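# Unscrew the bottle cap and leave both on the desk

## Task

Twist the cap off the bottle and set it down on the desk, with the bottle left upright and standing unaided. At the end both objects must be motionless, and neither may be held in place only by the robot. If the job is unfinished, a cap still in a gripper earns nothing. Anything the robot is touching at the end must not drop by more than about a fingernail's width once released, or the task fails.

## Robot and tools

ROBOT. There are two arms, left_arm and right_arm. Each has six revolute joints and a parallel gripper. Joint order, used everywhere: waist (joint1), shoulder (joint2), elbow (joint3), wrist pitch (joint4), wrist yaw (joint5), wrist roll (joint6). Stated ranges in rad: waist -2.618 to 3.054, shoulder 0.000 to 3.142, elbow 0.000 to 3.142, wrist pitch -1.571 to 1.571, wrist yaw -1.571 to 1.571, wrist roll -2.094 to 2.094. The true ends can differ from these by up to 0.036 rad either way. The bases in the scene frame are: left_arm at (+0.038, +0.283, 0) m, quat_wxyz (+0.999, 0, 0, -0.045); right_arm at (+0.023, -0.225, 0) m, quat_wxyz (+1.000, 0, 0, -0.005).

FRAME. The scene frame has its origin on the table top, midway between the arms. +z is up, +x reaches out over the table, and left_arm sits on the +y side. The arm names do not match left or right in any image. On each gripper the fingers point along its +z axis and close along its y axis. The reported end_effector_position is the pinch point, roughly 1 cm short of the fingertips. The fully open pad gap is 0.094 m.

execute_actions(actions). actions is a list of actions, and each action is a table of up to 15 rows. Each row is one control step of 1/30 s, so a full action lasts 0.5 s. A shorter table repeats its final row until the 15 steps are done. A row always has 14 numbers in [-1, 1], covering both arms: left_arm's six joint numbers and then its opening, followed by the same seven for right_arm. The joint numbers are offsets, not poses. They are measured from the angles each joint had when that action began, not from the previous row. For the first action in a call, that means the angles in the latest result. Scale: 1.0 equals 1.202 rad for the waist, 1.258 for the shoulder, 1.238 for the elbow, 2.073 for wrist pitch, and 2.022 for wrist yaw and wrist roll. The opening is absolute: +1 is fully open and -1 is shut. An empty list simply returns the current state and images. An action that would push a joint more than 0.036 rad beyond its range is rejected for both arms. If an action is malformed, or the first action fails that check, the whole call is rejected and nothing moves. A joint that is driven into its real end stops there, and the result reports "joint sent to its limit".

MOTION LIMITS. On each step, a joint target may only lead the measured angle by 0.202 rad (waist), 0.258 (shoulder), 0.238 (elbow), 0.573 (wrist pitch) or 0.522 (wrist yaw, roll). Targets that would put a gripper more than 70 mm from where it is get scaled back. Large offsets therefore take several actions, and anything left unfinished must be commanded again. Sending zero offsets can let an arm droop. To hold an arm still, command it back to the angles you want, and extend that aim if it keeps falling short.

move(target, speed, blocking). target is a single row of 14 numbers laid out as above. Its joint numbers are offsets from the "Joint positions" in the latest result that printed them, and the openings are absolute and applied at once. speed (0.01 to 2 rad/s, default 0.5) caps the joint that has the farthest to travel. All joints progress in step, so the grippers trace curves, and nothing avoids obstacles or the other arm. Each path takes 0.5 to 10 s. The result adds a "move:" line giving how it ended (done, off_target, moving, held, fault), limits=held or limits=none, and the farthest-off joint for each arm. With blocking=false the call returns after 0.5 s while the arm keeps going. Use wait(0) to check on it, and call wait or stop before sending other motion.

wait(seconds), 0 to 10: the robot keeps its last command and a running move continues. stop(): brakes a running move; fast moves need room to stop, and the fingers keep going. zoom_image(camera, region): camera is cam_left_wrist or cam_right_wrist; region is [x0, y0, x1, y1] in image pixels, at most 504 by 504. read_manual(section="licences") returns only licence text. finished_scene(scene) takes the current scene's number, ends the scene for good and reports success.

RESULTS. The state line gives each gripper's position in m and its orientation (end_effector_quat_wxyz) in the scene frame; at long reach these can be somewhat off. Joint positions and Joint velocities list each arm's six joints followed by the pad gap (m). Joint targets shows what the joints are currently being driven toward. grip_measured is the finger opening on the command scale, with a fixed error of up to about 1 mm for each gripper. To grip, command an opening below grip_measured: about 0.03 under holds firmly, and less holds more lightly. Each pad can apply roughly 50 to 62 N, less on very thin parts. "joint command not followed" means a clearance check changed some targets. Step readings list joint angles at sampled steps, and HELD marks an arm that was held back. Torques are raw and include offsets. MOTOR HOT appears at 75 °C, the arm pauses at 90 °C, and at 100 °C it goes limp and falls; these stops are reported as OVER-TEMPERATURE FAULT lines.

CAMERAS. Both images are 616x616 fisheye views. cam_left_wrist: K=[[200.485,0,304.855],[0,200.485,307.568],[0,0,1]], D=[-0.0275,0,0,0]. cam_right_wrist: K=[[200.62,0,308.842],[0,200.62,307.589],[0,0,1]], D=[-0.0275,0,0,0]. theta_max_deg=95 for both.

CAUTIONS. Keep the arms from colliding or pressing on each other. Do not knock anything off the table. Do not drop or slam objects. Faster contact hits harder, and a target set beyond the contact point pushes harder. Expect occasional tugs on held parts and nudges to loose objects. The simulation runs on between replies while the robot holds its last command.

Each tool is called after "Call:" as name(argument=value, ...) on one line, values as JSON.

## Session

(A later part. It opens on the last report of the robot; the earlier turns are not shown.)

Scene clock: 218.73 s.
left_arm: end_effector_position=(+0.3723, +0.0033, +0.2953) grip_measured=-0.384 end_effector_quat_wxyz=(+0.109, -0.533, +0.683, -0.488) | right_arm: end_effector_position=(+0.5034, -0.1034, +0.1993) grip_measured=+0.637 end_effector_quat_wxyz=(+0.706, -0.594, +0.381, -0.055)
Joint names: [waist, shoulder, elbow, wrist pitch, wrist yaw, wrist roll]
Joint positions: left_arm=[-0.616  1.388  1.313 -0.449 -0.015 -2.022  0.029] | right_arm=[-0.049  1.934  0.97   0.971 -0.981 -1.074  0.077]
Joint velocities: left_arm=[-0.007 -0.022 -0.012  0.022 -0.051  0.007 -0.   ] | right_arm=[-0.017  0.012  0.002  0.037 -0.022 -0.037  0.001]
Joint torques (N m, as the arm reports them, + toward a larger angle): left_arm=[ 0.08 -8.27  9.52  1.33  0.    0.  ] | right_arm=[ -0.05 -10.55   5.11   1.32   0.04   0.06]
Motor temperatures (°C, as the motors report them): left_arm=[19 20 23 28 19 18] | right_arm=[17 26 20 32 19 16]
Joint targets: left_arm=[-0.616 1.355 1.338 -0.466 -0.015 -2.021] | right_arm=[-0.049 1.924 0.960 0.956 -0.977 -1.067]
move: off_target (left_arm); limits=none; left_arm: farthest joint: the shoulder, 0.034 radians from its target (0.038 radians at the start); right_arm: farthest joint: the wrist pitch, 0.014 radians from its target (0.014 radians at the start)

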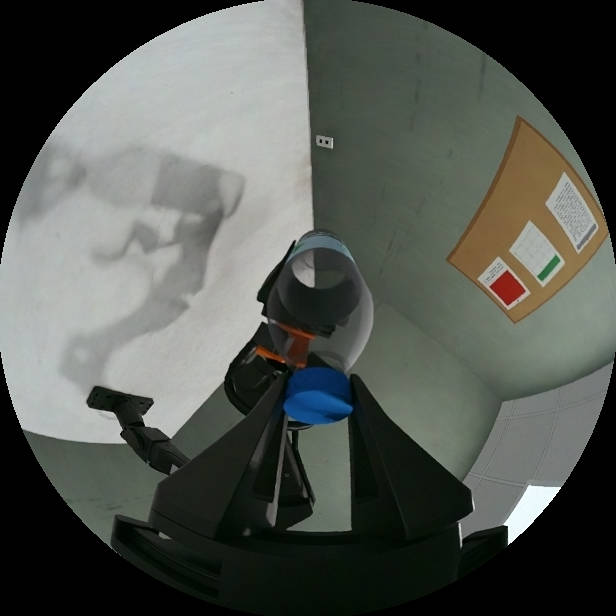

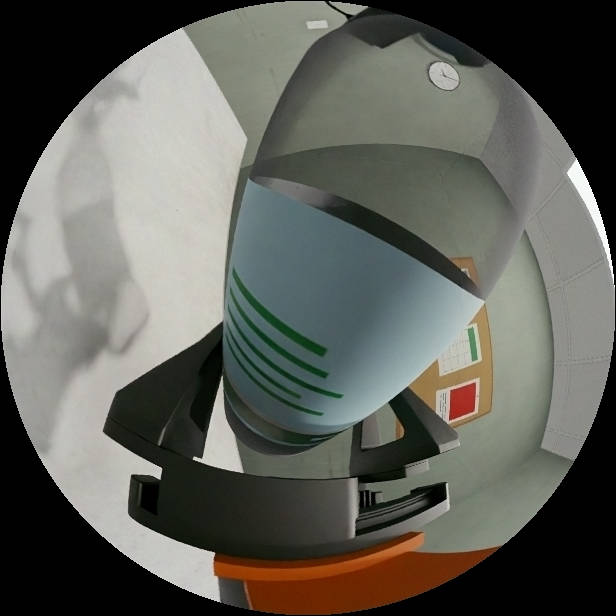

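Still threaded. Another cycle.

Call:
move(target=[0,-0.008,0.01,0.003,0,0,-0.42, 0,-0.008,-0.008,-0.007,0,0.003,0.57])

Call:
move(target=[0,-0.008,0.01,0.003,0,0,-0.1, 0,-0.008,-0.008,-0.007,-0.006,0.004,0.57])

Call:
move(target=[0,-0.008,0.01,0.003,0,1,-0.1, 0,-0.008,-0.008,-0.007,0,0.004,0.57], speed=2)

Call:
move(target=[0,-0.008,0.01,0.003,0,1,-0.1, 0,-0.008,-0.008,-0.007,0,0.004,0.57], speed=2)

Call:
move(target=[0,-0.008,0.01,0.003,0,0,-0.42, 0,-0.008,-0.008,-0.007,0,0.003,0.57])

Call:
move(target=[0,-0.008,0.01,0.003,0,-1,-0.42, 0,-0.008,-0.008,-0.007,0,0.003,0.57], speed=1.5)

Call:
move(target=[0,-0.008,0.01,0.003,0,-1,-0.42, 0,-0.008,-0.008,-0.007,0,0.003,0.57], speed=1.5)

Call:
move(target=[0,-0.032,0.01,-0.011,0,0,-0.42, 0,-0.008,-0.008,-0.007,0,0.003,0.57], speed=0.05)

Scene clock: 229.97 s.
left_arm: end_effector_position=(+0.3723, +0.0033, +0.2953) grip_measured=-0.384 end_effector_quat_wxyz=(+0.109, -0.533, +0.683, -0.488) | right_arm: end_effector_position=(+0.5033, -0.1034, +0.1993) grip_measured=+0.637 end_effector_quat_wxyz=(+0.706, -0.594, +0.381, -0.055)
Joint names: [waist, shoulder, elbow, wrist pitch, wrist yaw, wrist roll]
Joint positions: left_arm=[-0.616  1.388  1.313 -0.449 -0.015 -2.022  0.029] | right_arm=[-0.049  1.934  0.97   0.971 -0.982 -1.074  0.077]
Joint velocities: left_arm=[-0.002 -0.002 -0.022  0.022 -0.037 -0.022 -0.   ] | right_arm=[-0.012 -0.007 -0.017  0.051 -0.022 -0.051 -0.   ]
Joint torques (N m, as the arm reports them, + toward a larger angle): left_arm=[ 0.05 -6.48  8.61  1.54  0.    0.01] | right_arm=[  0.   -10.56   5.09   1.31   0.01   0.05]
Motor temperatures (°C, as the motors report them): left_arm=[19 21 23 27 19 18] | right_arm=[17 26 20 33 19 16]
Joint targets: left_arm=[-0.616 1.378 1.326 -0.443 -0.015 -2.022] | right_arm=[-0.049 1.924 0.960 0.956 -0.981 -1.067]
move: done; limits=none; left_arm: farthest joint: the elbow, 0.012 radians from its target (0.012 radians at the start); right_arm: farthest joint: the wrist pitch, 0.014 radians from its target (0.014 radians at the start)

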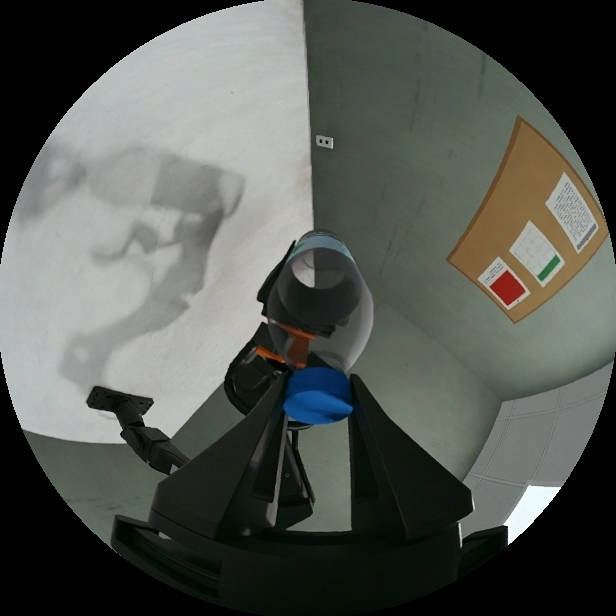

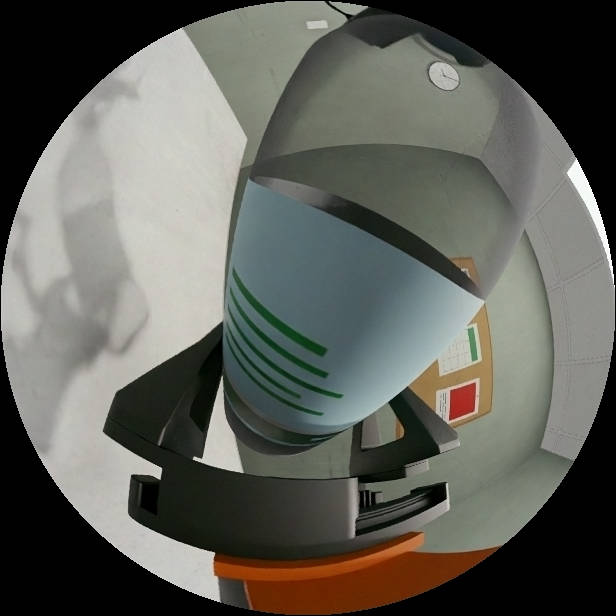

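Scene clock: 230.67 s.
left_arm: end_effector_position=(+0.3723, +0.0033, +0.2953) grip_measured=-0.102 end_effector_quat_wxyz=(+0.108, -0.533, +0.683, -0.488) | right_arm: end_effector_position=(+0.5029, -0.1030, +0.1993) grip_measured=+0.637 end_effector_quat_wxyz=(+0.706, -0.595, +0.379, -0.054)
Joint names: [waist, shoulder, elbow, wrist pitch, wrist yaw, wrist roll]
Joint positions: left_arm=[-0.616  1.388  1.313 -0.449 -0.015 -2.024  0.042] | right_arm=[-0.049  1.934  0.97   0.971 -0.985 -1.075  0.077]
Joint velocities: left_arm=[-0.012 -0.007  0.002  0.022 -0.051 -0.037 -0.   ] | right_arm=[ 0.007  0.012 -0.002 -0.007 -0.037  0.022 -0.001]
Joint torques (N m, as the arm reports them, + toward a larger angle): left_arm=[ 0.09 -6.45  8.6   1.54  0.    0.01] | right_arm=[ -0.01 -10.58   5.09   1.31  -0.06   0.08]
Motor temperatures (°C, as the motors report them): left_arm=[19 21 23 27 19 18] | right_arm=[17 26 20 33 19 16]
Joint targets: left_arm=[-0.616 1.378 1.326 -0.443 -0.015 -2.023] | right_arm=[-0.049 1.924 0.960 0.956 -0.994 -1.066]
move: done; limits=none; left_arm: farthest joint: the elbow, 0.012 radians from its target (0.012 radians at the start); right_arm: farthest joint: the wrist pitch, 0.014 radians from its target (0.014 radians at the start)

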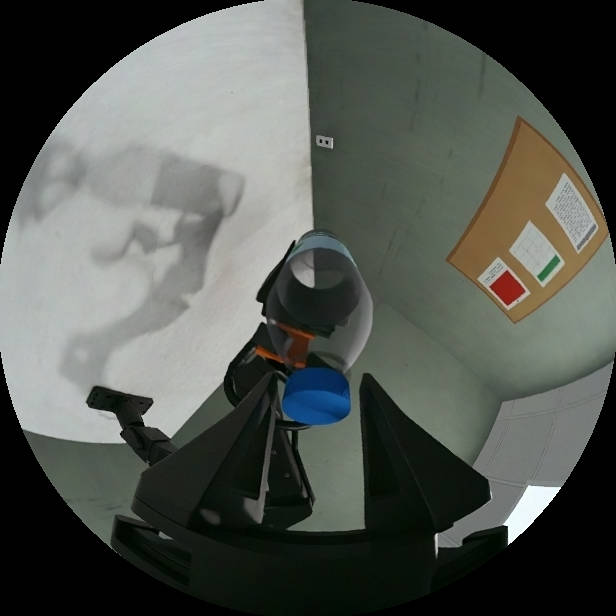

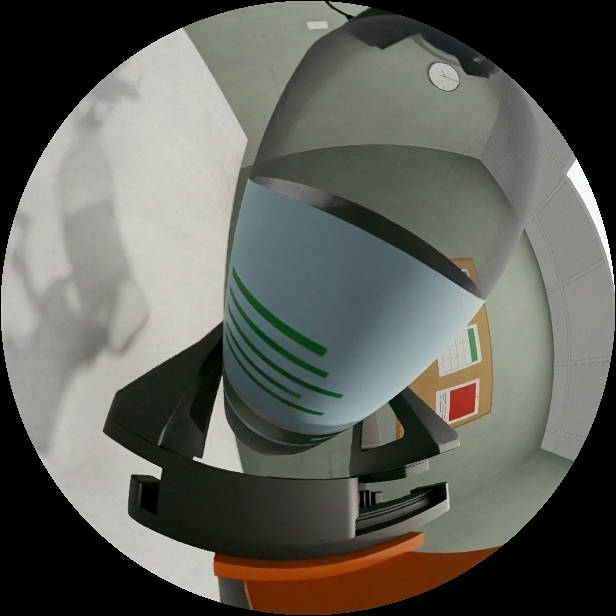

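Scene clock: 232.87 s.
left_arm: end_effector_position=(+0.3723, +0.0033, +0.2953) grip_measured=-0.101 end_effector_quat_wxyz=(+0.470, +0.293, +0.815, -0.169) | right_arm: end_effector_position=(+0.5029, -0.1030, +0.1993) grip_measured=+0.637 end_effector_quat_wxyz=(+0.706, -0.596, +0.379, -0.055)
Joint names: [waist, shoulder, elbow, wrist pitch, wrist yaw, wrist roll]
Joint positions: left_arm=[-0.616  1.388  1.313 -0.449 -0.015 -0.008  0.042] | right_arm=[-0.049  1.934  0.97   0.971 -0.985 -1.076  0.077]
Joint velocities: left_arm=[ 0.012 -0.007 -0.007  0.007  0.051  0.022 -0.001] | right_arm=[ 0.002  0.002  0.007 -0.022  0.007  0.022  0.   ]
Joint torques (N m, as the arm reports them, + toward a larger angle): left_arm=[ 0.06 -6.43  8.59  1.55 -0.01  0.05] | right_arm=[  0.02 -10.56   5.08   1.32   0.     0.09]
Motor temperatures (°C, as the motors report them): left_arm=[19 21 23 28 19 18] | right_arm=[17 26 20 33 19 16]
Joint targets: left_arm=[-0.616 1.378 1.326 -0.443 -0.015 -0.001] | right_arm=[-0.049 1.924 0.960 0.956 -0.985 -1.066]
move: done; limits=none; left_arm: farthest joint: the elbow, 0.012 radians from its target (0.012 radians at the start); right_arm: farthest joint: the wrist pitch, 0.014 radians from its target (0.014 radians at the start)

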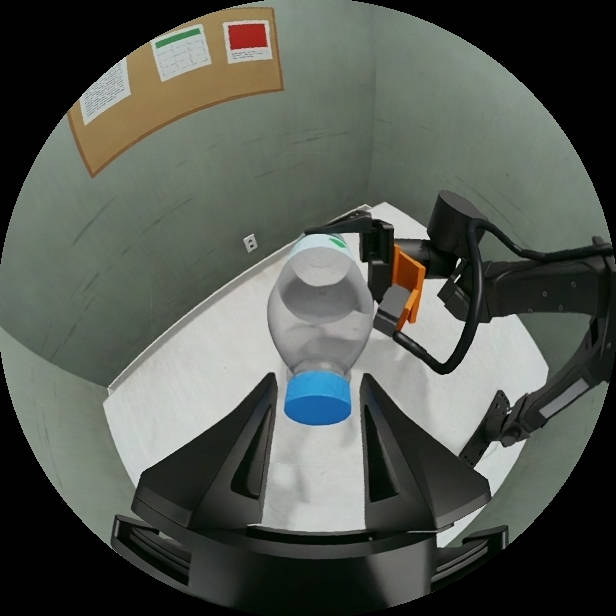

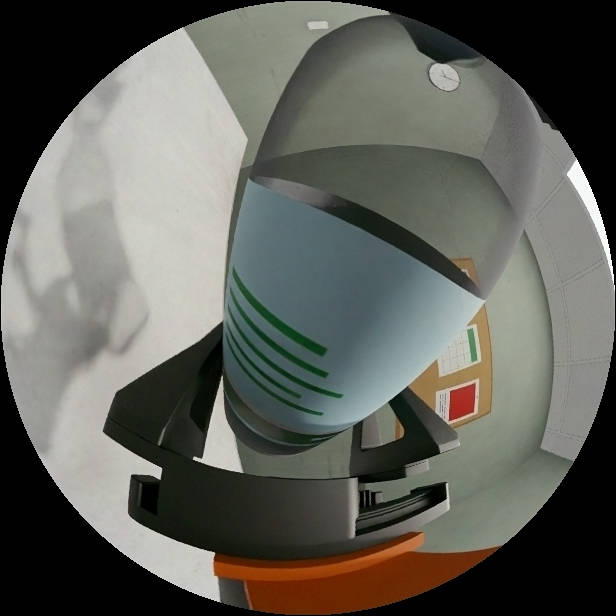

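Scene clock: 235.07 s.
left_arm: end_effector_position=(+0.3723, +0.0033, +0.2953) grip_measured=-0.101 end_effector_quat_wxyz=(+0.393, +0.846, +0.185, +0.309) | right_arm: end_effector_position=(+0.5029, -0.1030, +0.1993) grip_measured=+0.637 end_effector_quat_wxyz=(+0.706, -0.596, +0.378, -0.055)
Joint names: [waist, shoulder, elbow, wrist pitch, wrist yaw, wrist roll]
Joint positions: left_arm=[-0.616  1.388  1.313 -0.449 -0.015  2.014  0.042] | right_arm=[-0.049  1.934  0.97   0.971 -0.985 -1.078  0.077]
Joint velocities: left_arm=[ 0.002  0.012  0.002 -0.081 -0.007  0.037 -0.001] | right_arm=[ 0.017  0.002 -0.012 -0.022 -0.037 -0.037  0.001]
Joint torques (N m, as the arm reports them, + toward a larger angle): left_arm=[ 0.05 -6.45  8.64  1.56 -0.01  0.  ] | right_arm=[  0.03 -10.56   5.09   1.32   0.     0.08]
Motor temperatures (°C, as the motors report them): left_arm=[19 21 23 28 19 18] | right_arm=[17 26 20 33 19 16]
Joint targets: left_arm=[-0.616 1.378 1.326 -0.443 -0.015 2.013] | right_arm=[-0.049 1.924 0.960 0.956 -0.985 -1.068]
move: done; limits=none; left_arm: farthest joint: the elbow, 0.012 radians from its target (0.012 radians at the start); right_arm: farthest joint: the wrist pitch, 0.014 radians from its target (0.014 radians at the start)

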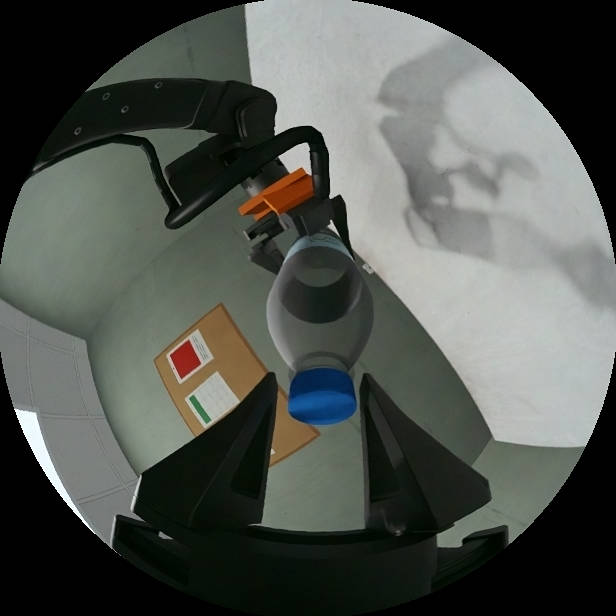

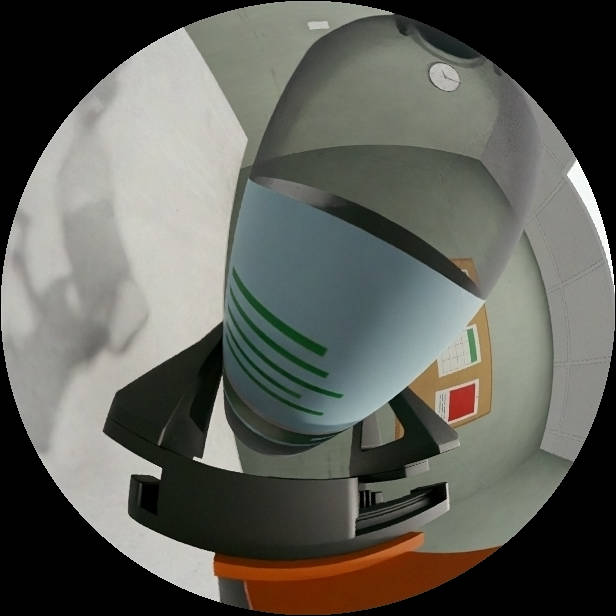

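Scene clock: 235.77 s.
left_arm: end_effector_position=(+0.3722, +0.0034, +0.2951) grip_measured=-0.384 end_effector_quat_wxyz=(+0.392, +0.846, +0.185, +0.309) | right_arm: end_effector_position=(+0.5029, -0.1030, +0.1993) grip_measured=+0.637 end_effector_quat_wxyz=(+0.706, -0.596, +0.378, -0.055)
Joint names: [waist, shoulder, elbow, wrist pitch, wrist yaw, wrist roll]
Joint positions: left_arm=[-0.616  1.388  1.313 -0.45  -0.015  2.014  0.029] | right_arm=[-0.049  1.934  0.97   0.971 -0.985 -1.078  0.077]
Joint velocities: left_arm=[-0.012  0.012 -0.007 -0.007  0.037 -0.022  0.   ] | right_arm=[-0.032  0.002 -0.017 -0.007 -0.007  0.022  0.   ]
Joint torques (N m, as the arm reports them, + toward a larger angle): left_arm=[ 0.05 -6.41  8.61  1.57  0.02  0.  ] | right_arm=[ -0.02 -10.56   5.1    1.31   0.     0.05]
Motor temperatures (°C, as the motors report them): left_arm=[19 21 23 28 19 18] | right_arm=[17 26 20 33 19 16]
Joint targets: left_arm=[-0.616 1.378 1.326 -0.443 -0.014 2.014] | right_arm=[-0.049 1.924 0.960 0.956 -0.985 -1.072]
move: done; limits=none; left_arm: farthest joint: the elbow, 0.012 radians from its target (0.012 radians at the start); right_arm: farthest joint: the wrist pitch, 0.014 radians from its target (0.014 radians at the start)

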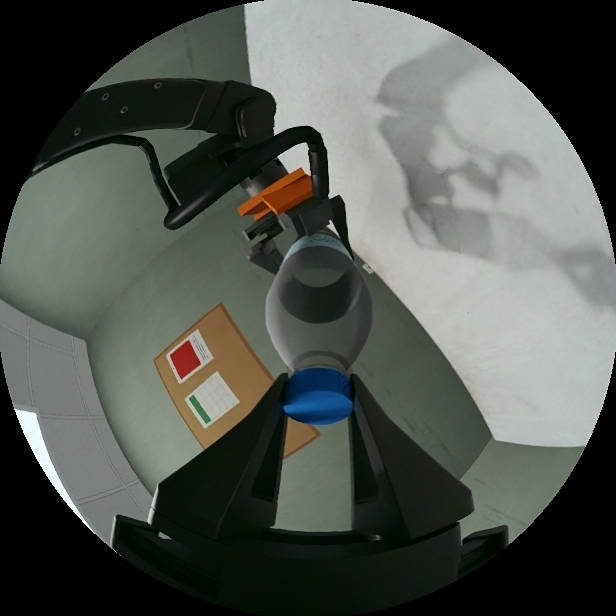

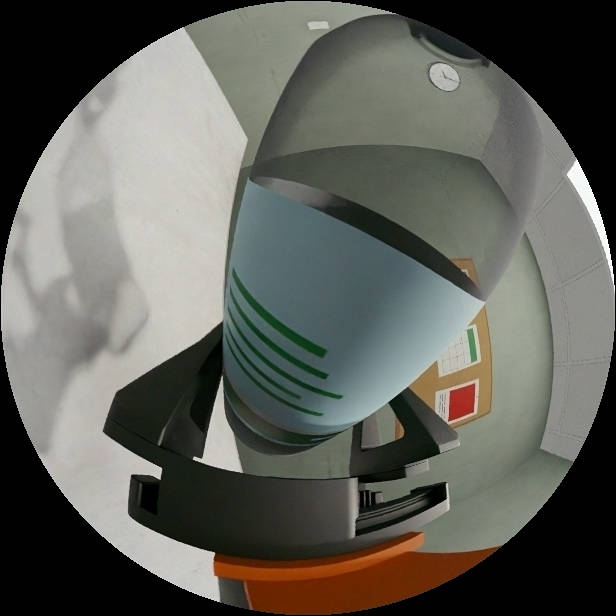

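Scene clock: 238.20 s.
left_arm: end_effector_position=(+0.3720, +0.0038, +0.2944) grip_measured=-0.384 end_effector_quat_wxyz=(+0.470, +0.296, +0.815, -0.166) | right_arm: end_effector_position=(+0.5031, -0.1032, +0.1993) grip_measured=+0.637 end_effector_quat_wxyz=(+0.706, -0.595, +0.379, -0.056)
Joint names: [waist, shoulder, elbow, wrist pitch, wrist yaw, wrist roll]
Joint positions: left_arm=[-0.616  1.388  1.313 -0.453 -0.015  0.     0.029] | right_arm=[-0.049  1.934  0.97   0.971 -0.983 -1.077  0.077]
Joint velocities: left_arm=[-0.002 -0.032  0.002 -0.037 -0.037 -0.022 -0.001] | right_arm=[ 0.002 -0.027  0.012 -0.007 -0.037  0.037  0.   ]
Joint torques (N m, as the arm reports them, + toward a larger angle): left_arm=[ 0.08 -6.47  8.61  1.58  0.02 -0.04] | right_arm=[  0.   -10.55   5.08   1.32  -0.02   0.04]
Motor temperatures (°C, as the motors report them): left_arm=[19 21 23 28 19 18] | right_arm=[17 26 20 33 19 16]
Joint targets: left_arm=[-0.616 1.378 1.326 -0.444 -0.015 -0.008] | right_arm=[-0.049 1.924 0.960 0.956 -0.985 -1.072]
move: done; limits=none; left_arm: farthest joint: the elbow, 0.012 radians from its target (0.012 radians at the start); right_arm: farthest joint: the wrist pitch, 0.014 radians from its target (0.014 radians at the start)

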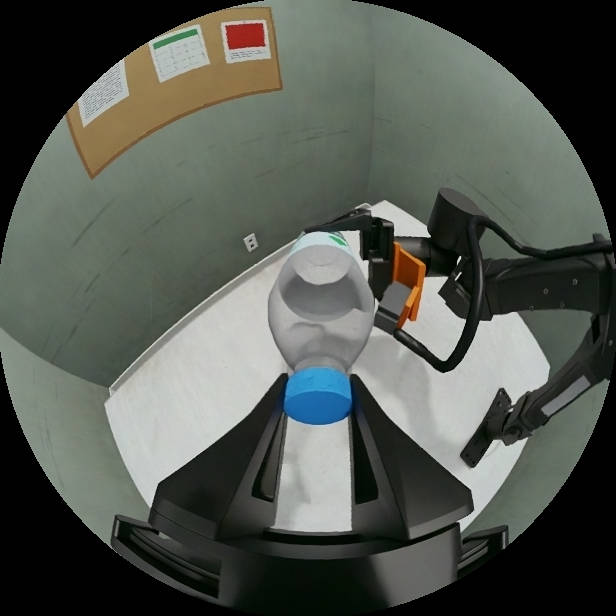

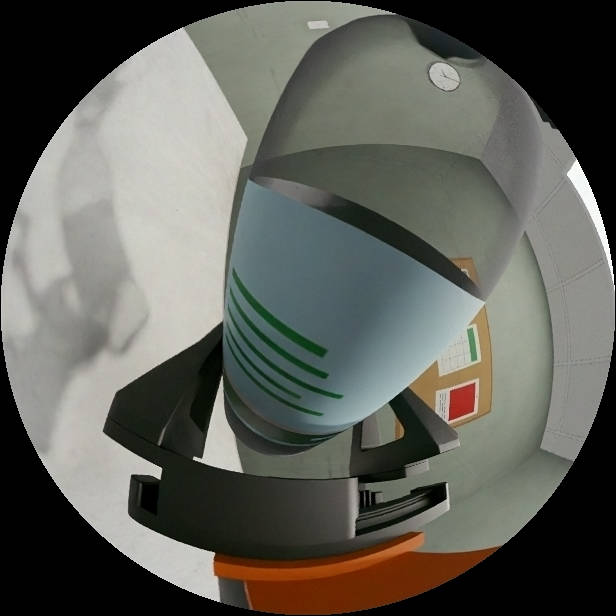

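Scene clock: 240.63 s.
left_arm: end_effector_position=(+0.3719, +0.0038, +0.2942) grip_measured=-0.384 end_effector_quat_wxyz=(+0.109, -0.534, +0.684, -0.486) | right_arm: end_effector_position=(+0.5033, -0.1034, +0.1993) grip_measured=+0.637 end_effector_quat_wxyz=(+0.706, -0.596, +0.379, -0.057)
Joint names: [waist, shoulder, elbow, wrist pitch, wrist yaw, wrist roll]
Joint positions: left_arm=[-0.616  1.388  1.313 -0.454 -0.015 -2.022  0.029] | right_arm=[-0.049  1.934  0.97   0.971 -0.982 -1.079  0.077]
Joint velocities: left_arm=[ 0.007  0.007  0.002  0.022 -0.022  0.007 -0.001] | right_arm=[-0.002  0.012 -0.012 -0.051  0.022 -0.022 -0.001]
Joint torques (N m, as the arm reports them, + toward a larger angle): left_arm=[ 0.07 -6.42  8.65  1.55  0.    0.02] | right_arm=[  0.   -10.58   5.11   1.31  -0.02   0.06]
Motor temperatures (°C, as the motors report them): left_arm=[19 21 23 28 19 18] | right_arm=[17 26 20 33 19 16]
Joint targets: left_arm=[-0.616 1.378 1.326 -0.447 -0.015 -2.022] | right_arm=[-0.049 1.924 0.960 0.956 -0.983 -1.071]
move: done; limits=none; left_arm: farthest joint: the elbow, 0.012 radians from its target (0.012 radians at the start); right_arm: farthest joint: the wrist pitch, 0.014 radians from its target (0.014 radians at the start)

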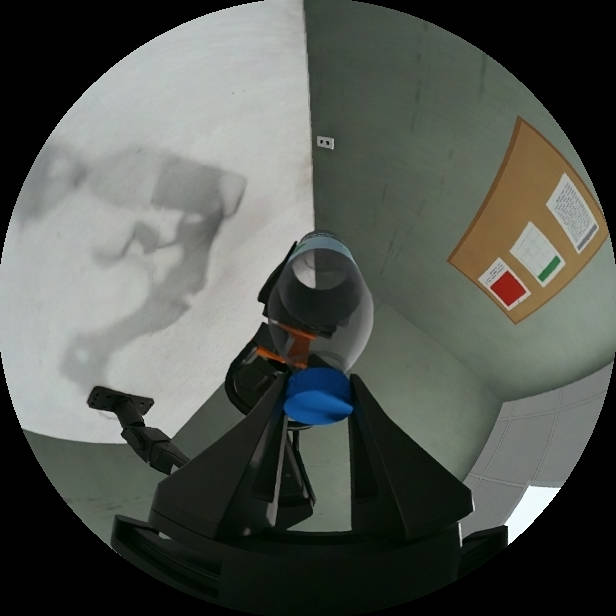

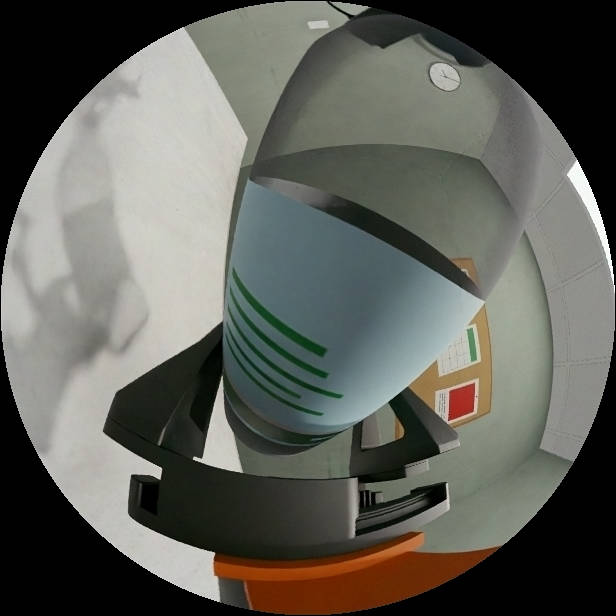

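Scene clock: 241.80 s.
left_arm: end_effector_position=(+0.3694, +0.0059, +0.2966) grip_measured=-0.384 end_effector_quat_wxyz=(+0.109, -0.534, +0.684, -0.486) | right_arm: end_effector_position=(+0.5033, -0.1034, +0.1993) grip_measured=+0.637 end_effector_quat_wxyz=(+0.706, -0.596, +0.379, -0.057)
Joint names: [waist, shoulder, elbow, wrist pitch, wrist yaw, wrist roll]
Joint positions: left_arm=[-0.616  1.377  1.313 -0.464 -0.015 -2.023  0.029] | right_arm=[-0.049  1.934  0.97   0.971 -0.982 -1.08   0.077]
Joint velocities: left_arm=[-0.007 -0.002  0.007 -0.037 -0.066 -0.007 -0.   ] | right_arm=[-0.032 -0.007 -0.007 -0.037  0.022  0.022 -0.   ]
Joint torques (N m, as the arm reports them, + toward a larger angle): left_arm=[ 0.03 -7.77  8.59  1.37  0.01  0.01] | right_arm=[  0.01 -10.57   5.11   1.32   0.     0.05]
Motor temperatures (°C, as the motors report them): left_arm=[19 21 23 28 19 18] | right_arm=[17 26 20 33 19 16]
Joint targets: left_arm=[-0.616 1.348 1.326 -0.477 -0.015 -2.022] | right_arm=[-0.049 1.924 0.960 0.956 -0.982 -1.073]
move: off_target (left_arm); limits=none; left_arm: farthest joint: the shoulder, 0.029 radians from its target (0.041 radians at the start); right_arm: farthest joint: the wrist pitch, 0.014 radians from its target (0.014 radians at the start)

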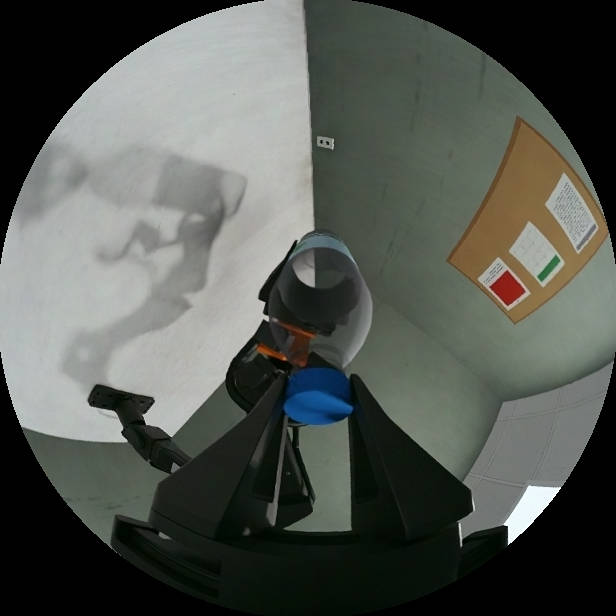

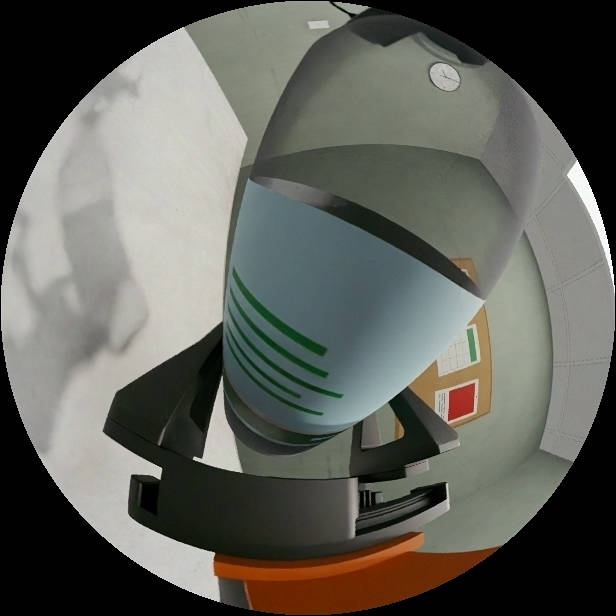

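Call:
move(target=[0,-0.135,0.01,-0.074,0,0,-0.42, 0,-0.008,-0.008,-0.007,0,0.003,0.57], speed=0.15)

Call:
move(target=[0.52,-0.01,0.01,0,0,0,-0.42, 0,-0.008,-0.008,-0.007,0.486,0.533,0.57], speed=0.7)

Scene clock: 253.97 s.
left_arm: end_effector_position=(+0.3352, +0.0351, +0.3238) grip_measured=-0.384 end_effector_quat_wxyz=(+0.109, -0.533, +0.682, -0.490) | right_arm: end_effector_position=(+0.5033, -0.1034, +0.1993) grip_measured=+0.637 end_effector_quat_wxyz=(+0.706, -0.596, +0.378, -0.058)
Joint names: [waist, shoulder, elbow, wrist pitch, wrist yaw, wrist roll]
Joint positions: left_arm=[-0.616  1.232  1.313 -0.601 -0.015 -2.024  0.029] | right_arm=[-0.049  1.934  0.97   0.971 -0.982 -1.083  0.077]
Joint velocities: left_arm=[-0.017 -0.002 -0.007 -0.081 -0.037 -0.037 -0.   ] | right_arm=[ 0.007 -0.017 -0.002 -0.007 -0.066 -0.022  0.   ]
Joint torques (N m, as the arm reports them, + toward a larger angle): left_arm=[ 0.12 -5.96  8.38  1.35  0.    0.  ] | right_arm=[  0.02 -10.59   5.1    1.32   0.     0.07]
Motor temperatures (°C, as the motors report them): left_arm=[19 21 23 28 19 18] | right_arm=[17 27 20 33 19 16]
Joint targets: left_arm=[-0.616 1.207 1.326 -0.618 -0.015 -2.023] | right_arm=[-0.049 1.924 0.960 0.956 -0.982 -1.074]
move: off_target (left_arm); limits=none; left_arm: farthest joint: the shoulder, 0.025 radians from its target (0.170 radians at the start); right_arm: farthest joint: the wrist pitch, 0.014 radians from its target (0.014 radians at the start)

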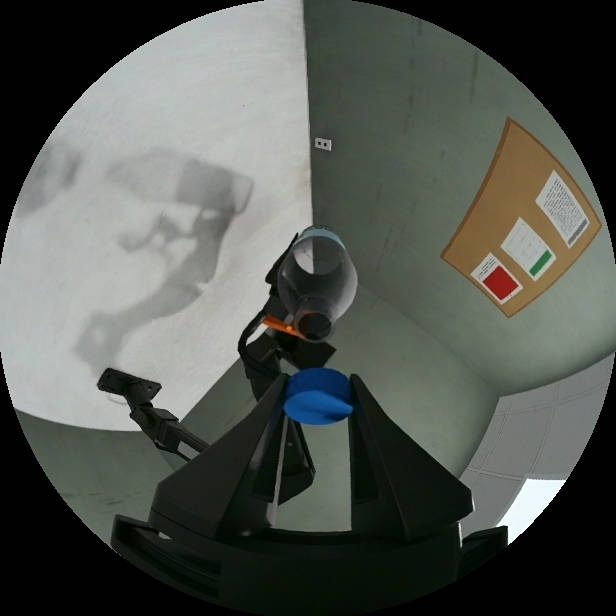

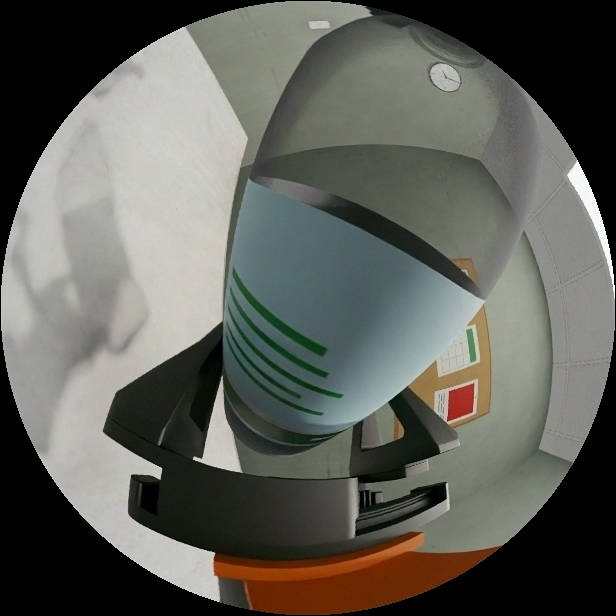

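Scene clock: 256.37 s.
left_arm: end_effector_position=(+0.4241, +0.2533, +0.3238) grip_measured=-0.384 end_effector_quat_wxyz=(-0.252, +0.715, -0.487, +0.434) | right_arm: end_effector_position=(+0.5739, -0.2546, +0.1998) grip_measured=+0.637 end_effector_quat_wxyz=(+0.709, +0.012, +0.705, -0.024)
Joint names: [waist, shoulder, elbow, wrist pitch, wrist yaw, wrist roll]
Joint positions: left_arm=[ 0.003  1.232  1.313 -0.601 -0.013 -2.025  0.029] | right_arm=[-0.049  1.934  0.97   0.971 -0.008 -0.016  0.077]
Joint velocities: left_arm=[ 0.022  0.002 -0.002 -0.066 -0.022  0.095 -0.001] | right_arm=[-0.017  0.012 -0.032 -0.037  0.037  0.066  0.001]
Joint torques (N m, as the arm reports them, + toward a larger angle): left_arm=[ 0.6  -4.99  8.41  1.51 -0.01  0.01] | right_arm=[  0.01 -10.84   5.4    1.59   0.1    0.08]
Motor temperatures (°C, as the motors report them): left_arm=[19 21 23 28 19 18] | right_arm=[17 27 20 33 19 16]
Joint targets: left_arm=[0.009 1.219 1.326 -0.601 -0.015 -2.024] | right_arm=[-0.049 1.924 0.960 0.956 0.000 -0.005]
move: done; limits=none; left_arm: farthest joint: the shoulder, 0.012 radians from its target (0.012 radians at the start); right_arm: farthest joint: the wrist pitch, 0.014 radians from its target (0.014 radians at the start)

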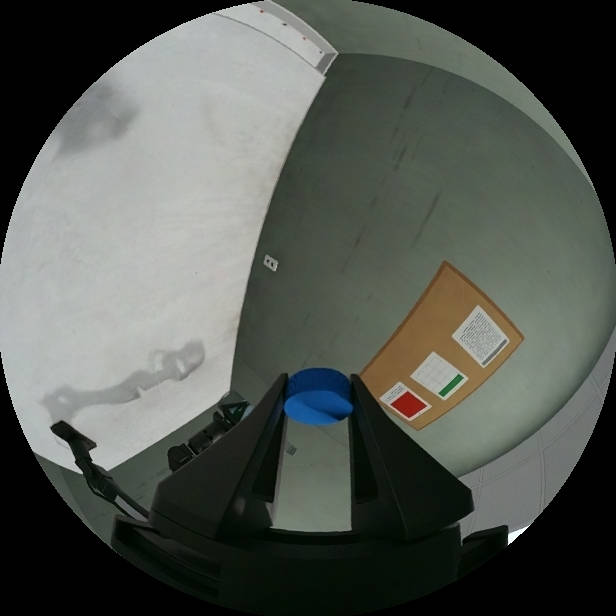

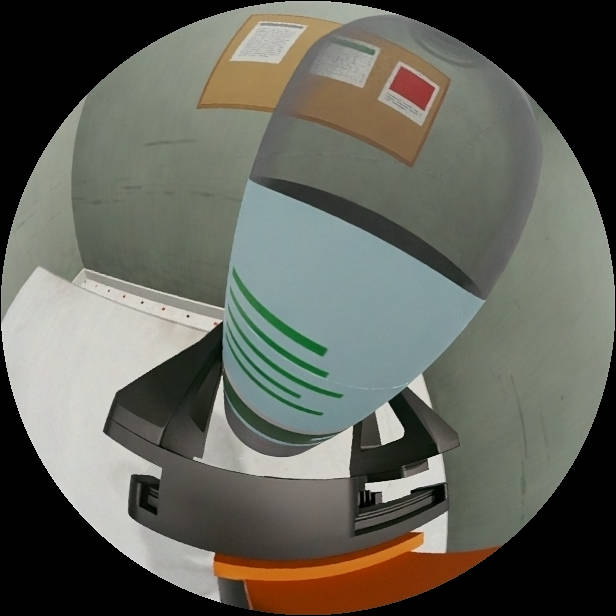

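Call:
move(target=[0,0.544,0.087,-0.224,0,0,-0.42, 0,0.397,0.149,0.205,0,0.008,0.57], speed=0.4)

Scene clock: 263.67 s.
left_arm: end_effector_position=(+0.3885, +0.2564, +0.0474) grip_measured=-0.384 end_effector_quat_wxyz=(-0.007, +0.825, -0.566, -0.002) | right_arm: end_effector_position=(+0.6123, -0.2569, +0.0923) grip_measured=+0.637 end_effector_quat_wxyz=(+0.735, +0.014, +0.678, -0.022)
Joint names: [waist, shoulder, elbow, wrist pitch, wrist yaw, wrist roll]
Joint positions: left_arm=[ 0.003  1.914  1.386 -1.039 -0.013 -2.025  0.029] | right_arm=[-0.049  2.423  1.123  1.38  -0.007 -0.01   0.077]
Joint velocities: left_arm=[ 0.002 -0.002 -0.012  0.007 -0.022 -0.007 -0.   ] | right_arm=[-0.017 -0.017  0.002 -0.022 -0.051  0.095 -0.   ]
Joint torques (N m, as the arm reports them, + toward a larger angle): left_arm=[ 0.13 -8.79  8.72 -0.17 -0.01  0.  ] | right_arm=[  0.   -11.61   6.92   1.82   0.02   0.08]
Motor temperatures (°C, as the motors report them): left_arm=[19 21 23 27 19 18] | right_arm=[17 27 20 34 19 16]
Joint targets: left_arm=[0.003 1.916 1.421 -1.066 -0.013 -2.025] | right_arm=[-0.049 2.434 1.154 1.396 -0.008 0.000]
move: off_target (left_arm, right_arm); limits=none; left_arm: farthest joint: the elbow, 0.035 radians from its target (0.107 radians at the start); right_arm: farthest joint: the elbow, 0.032 radians from its target (0.185 radians at the start)

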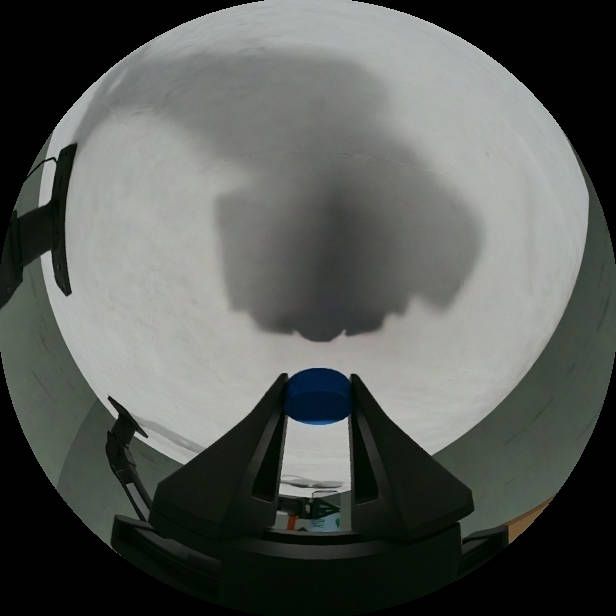

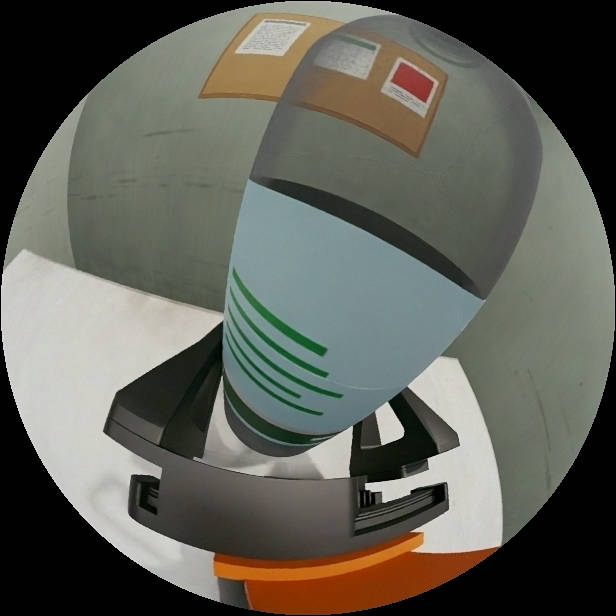

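Call:
move(target=[0,0.075,0.02,0.05,0,0,-0.42, 0,0.04,0.024,0.037,0,0.004,0.57], speed=0.08)

Scene clock: 270.13 s.
left_arm: end_effector_position=(+0.4053, +0.2549, +0.0192) grip_measured=-0.384 end_effector_quat_wxyz=(-0.010, +0.825, -0.566, +0.004) | right_arm: end_effector_position=(+0.6100, -0.2567, +0.0889) grip_measured=+0.637 end_effector_quat_wxyz=(+0.744, +0.013, +0.667, -0.023)
Joint names: [waist, shoulder, elbow, wrist pitch, wrist yaw, wrist roll]
Joint positions: left_arm=[ 0.003  1.997  1.386 -0.943 -0.013 -2.025  0.029] | right_arm=[-0.049  2.456  1.123  1.442 -0.007 -0.01   0.077]
Joint velocities: left_arm=[-0.017 -0.017  0.017  0.022 -0.007  0.022 -0.001] | right_arm=[-0.027  0.002 -0.017 -0.022 -0.022  0.022  0.   ]
Joint torques (N m, as the arm reports them, + toward a larger angle): left_arm=[ 0.13 -8.65  7.84  0.12 -0.02 -0.01] | right_arm=[ -0.01 -11.15   6.62   1.83   0.01   0.06]
Motor temperatures (°C, as the motors report them): left_arm=[19 21 23 26 19 18] | right_arm=[17 27 21 35 19 16]
Joint targets: left_arm=[0.003 2.008 1.411 -0.936 -0.013 -2.025] | right_arm=[-0.049 2.473 1.152 1.457 -0.007 -0.002]
move: off_target (left_arm, right_arm); limits=none; left_arm: farthest joint: the elbow, 0.025 radians from its target (0.025 radians at the start); right_arm: farthest joint: the elbow, 0.030 radians from its target (0.030 radians at the start)

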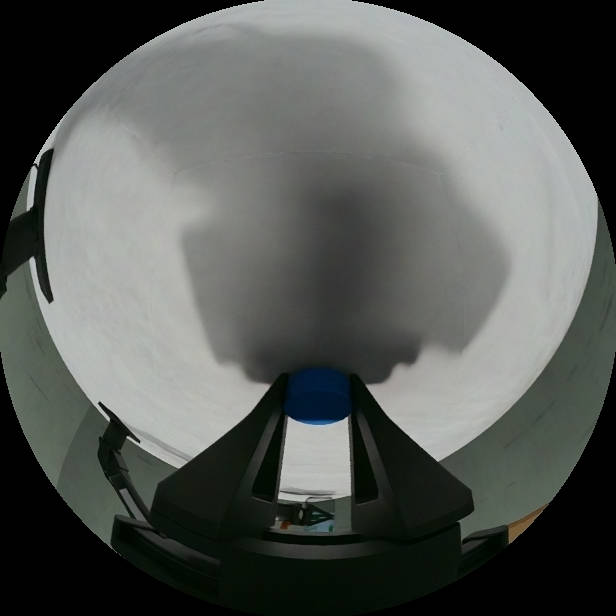

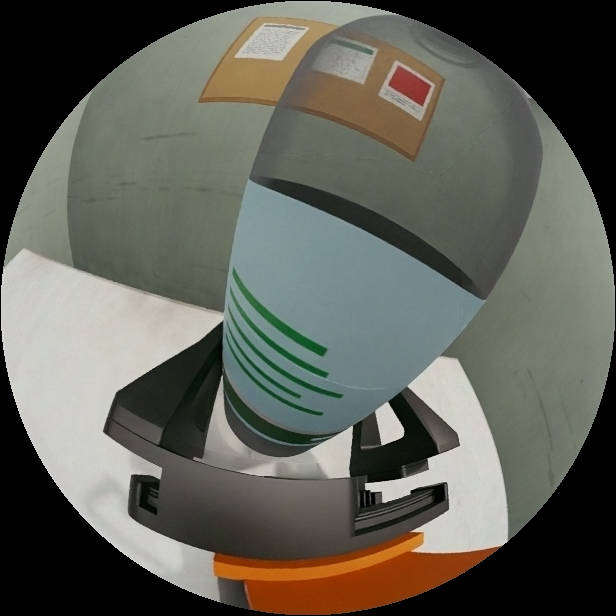

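Shoulder-only nudges: left +0.018, right +0.011.

Call:
move(target=[0,0.024,0.02,0,0,0,-0.42, 0,0.023,0.024,0.003,0,0.004,0.57], speed=0.03)

Scene clock: 275.03 s.
left_arm: end_effector_position=(+0.4052, +0.2549, +0.0183) grip_measured=-0.384 end_effector_quat_wxyz=(-0.010, +0.825, -0.566, +0.003) | right_arm: end_effector_position=(+0.6095, -0.2567, +0.0816) grip_measured=+0.637 end_effector_quat_wxyz=(+0.740, +0.013, +0.672, -0.023)
Joint names: [waist, shoulder, elbow, wrist pitch, wrist yaw, wrist roll]
Joint positions: left_arm=[ 0.003  2.     1.386 -0.942 -0.013 -2.025  0.029] | right_arm=[-0.049  2.469  1.123  1.443 -0.007 -0.01   0.077]
Joint velocities: left_arm=[ 0.022 -0.007 -0.017 -0.051 -0.007  0.022  0.001] | right_arm=[ 0.002 -0.007 -0.007 -0.051  0.066 -0.007 -0.   ]
Joint torques (N m, as the arm reports them, + toward a larger angle): left_arm=[ 0.08 -7.38  7.86  0.07 -0.01  0.  ] | right_arm=[ -0.01 -11.3    6.56   1.74   0.01   0.06]
Motor temperatures (°C, as the motors report them): left_arm=[19 21 23 26 19 18] | right_arm=[17 27 21 36 19 16]
Joint targets: left_arm=[0.003 2.027 1.411 -0.943 -0.013 -2.025] | right_arm=[-0.049 2.484 1.152 1.448 -0.007 -0.002]
move: off_target (left_arm, right_arm); limits=none; left_arm: farthest joint: the shoulder, 0.027 radians from its target (0.030 radians at the start); right_arm: farthest joint: the elbow, 0.030 radians from its target (0.030 radians at the start)

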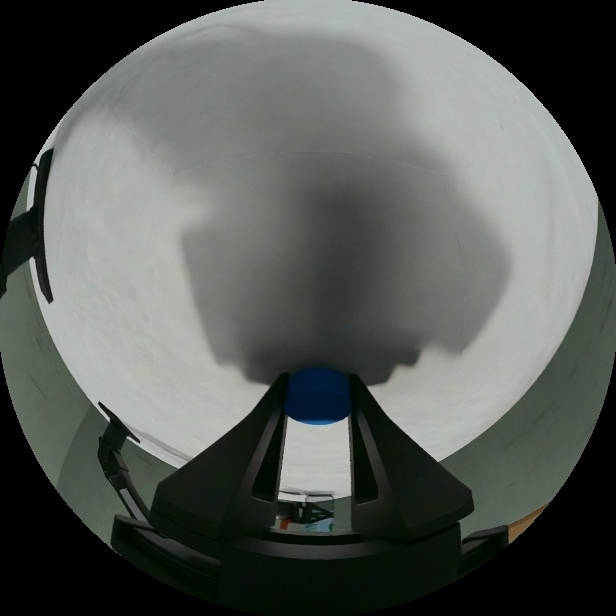

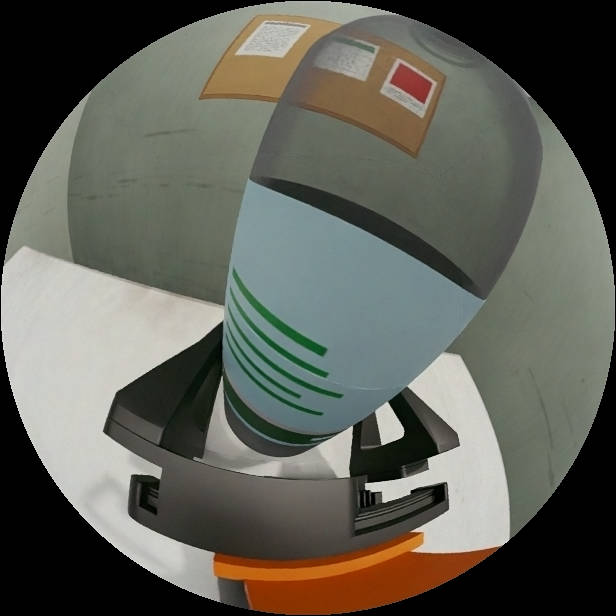

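Call:
move(target=[0,0,0.02,0,0,0,0.2, 0,0.018,0.024,0.003,0,0.004,0.57], speed=0.03)

Scene clock: 279.57 s.
left_arm: end_effector_position=(+0.4081, +0.2548, +0.0187) grip_measured=+0.198 end_effector_quat_wxyz=(-0.013, +0.825, -0.566, +0.008) | right_arm: end_effector_position=(+0.6095, -0.2567, +0.0816) grip_measured=+0.637 end_effector_quat_wxyz=(+0.740, +0.013, +0.672, -0.023)
Joint names: [waist, shoulder, elbow, wrist pitch, wrist yaw, wrist roll]
Joint positions: left_arm=[ 0.003  2.     1.388 -0.932 -0.014 -2.025  0.056] | right_arm=[-0.049  2.469  1.123  1.443 -0.007 -0.01   0.077]
Joint velocities: left_arm=[ 0.002 -0.007  0.007 -0.007  0.007  0.051 -0.001] | right_arm=[-0.012 -0.002 -0.017  0.007  0.037 -0.007 -0.002]
Joint torques (N m, as the arm reports them, + toward a larger angle): left_arm=[ 0.12 -9.45  7.79  0.    0.    0.01] | right_arm=[  0.   -10.79   6.52   1.75   0.01   0.07]
Motor temperatures (°C, as the motors report them): left_arm=[19 21 23 25 19 18] | right_arm=[17 28 21 36 19 16]
Joint targets: left_arm=[0.003 2.000 1.411 -0.942 -0.013 -2.025] | right_arm=[-0.049 2.492 1.152 1.449 -0.007 -0.002]
move: off_target (left_arm, right_arm); limits=none; left_arm: farthest joint: the elbow, 0.023 radians from its target (0.025 radians at the start); right_arm: farthest joint: the elbow, 0.030 radians from its target (0.030 radians at the start)

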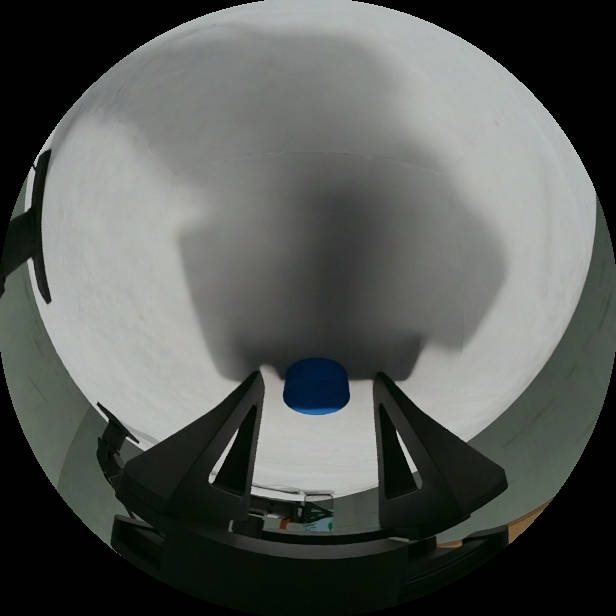

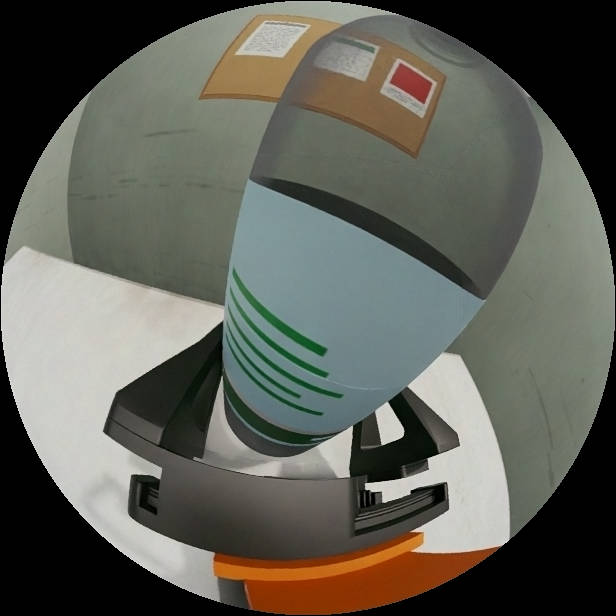

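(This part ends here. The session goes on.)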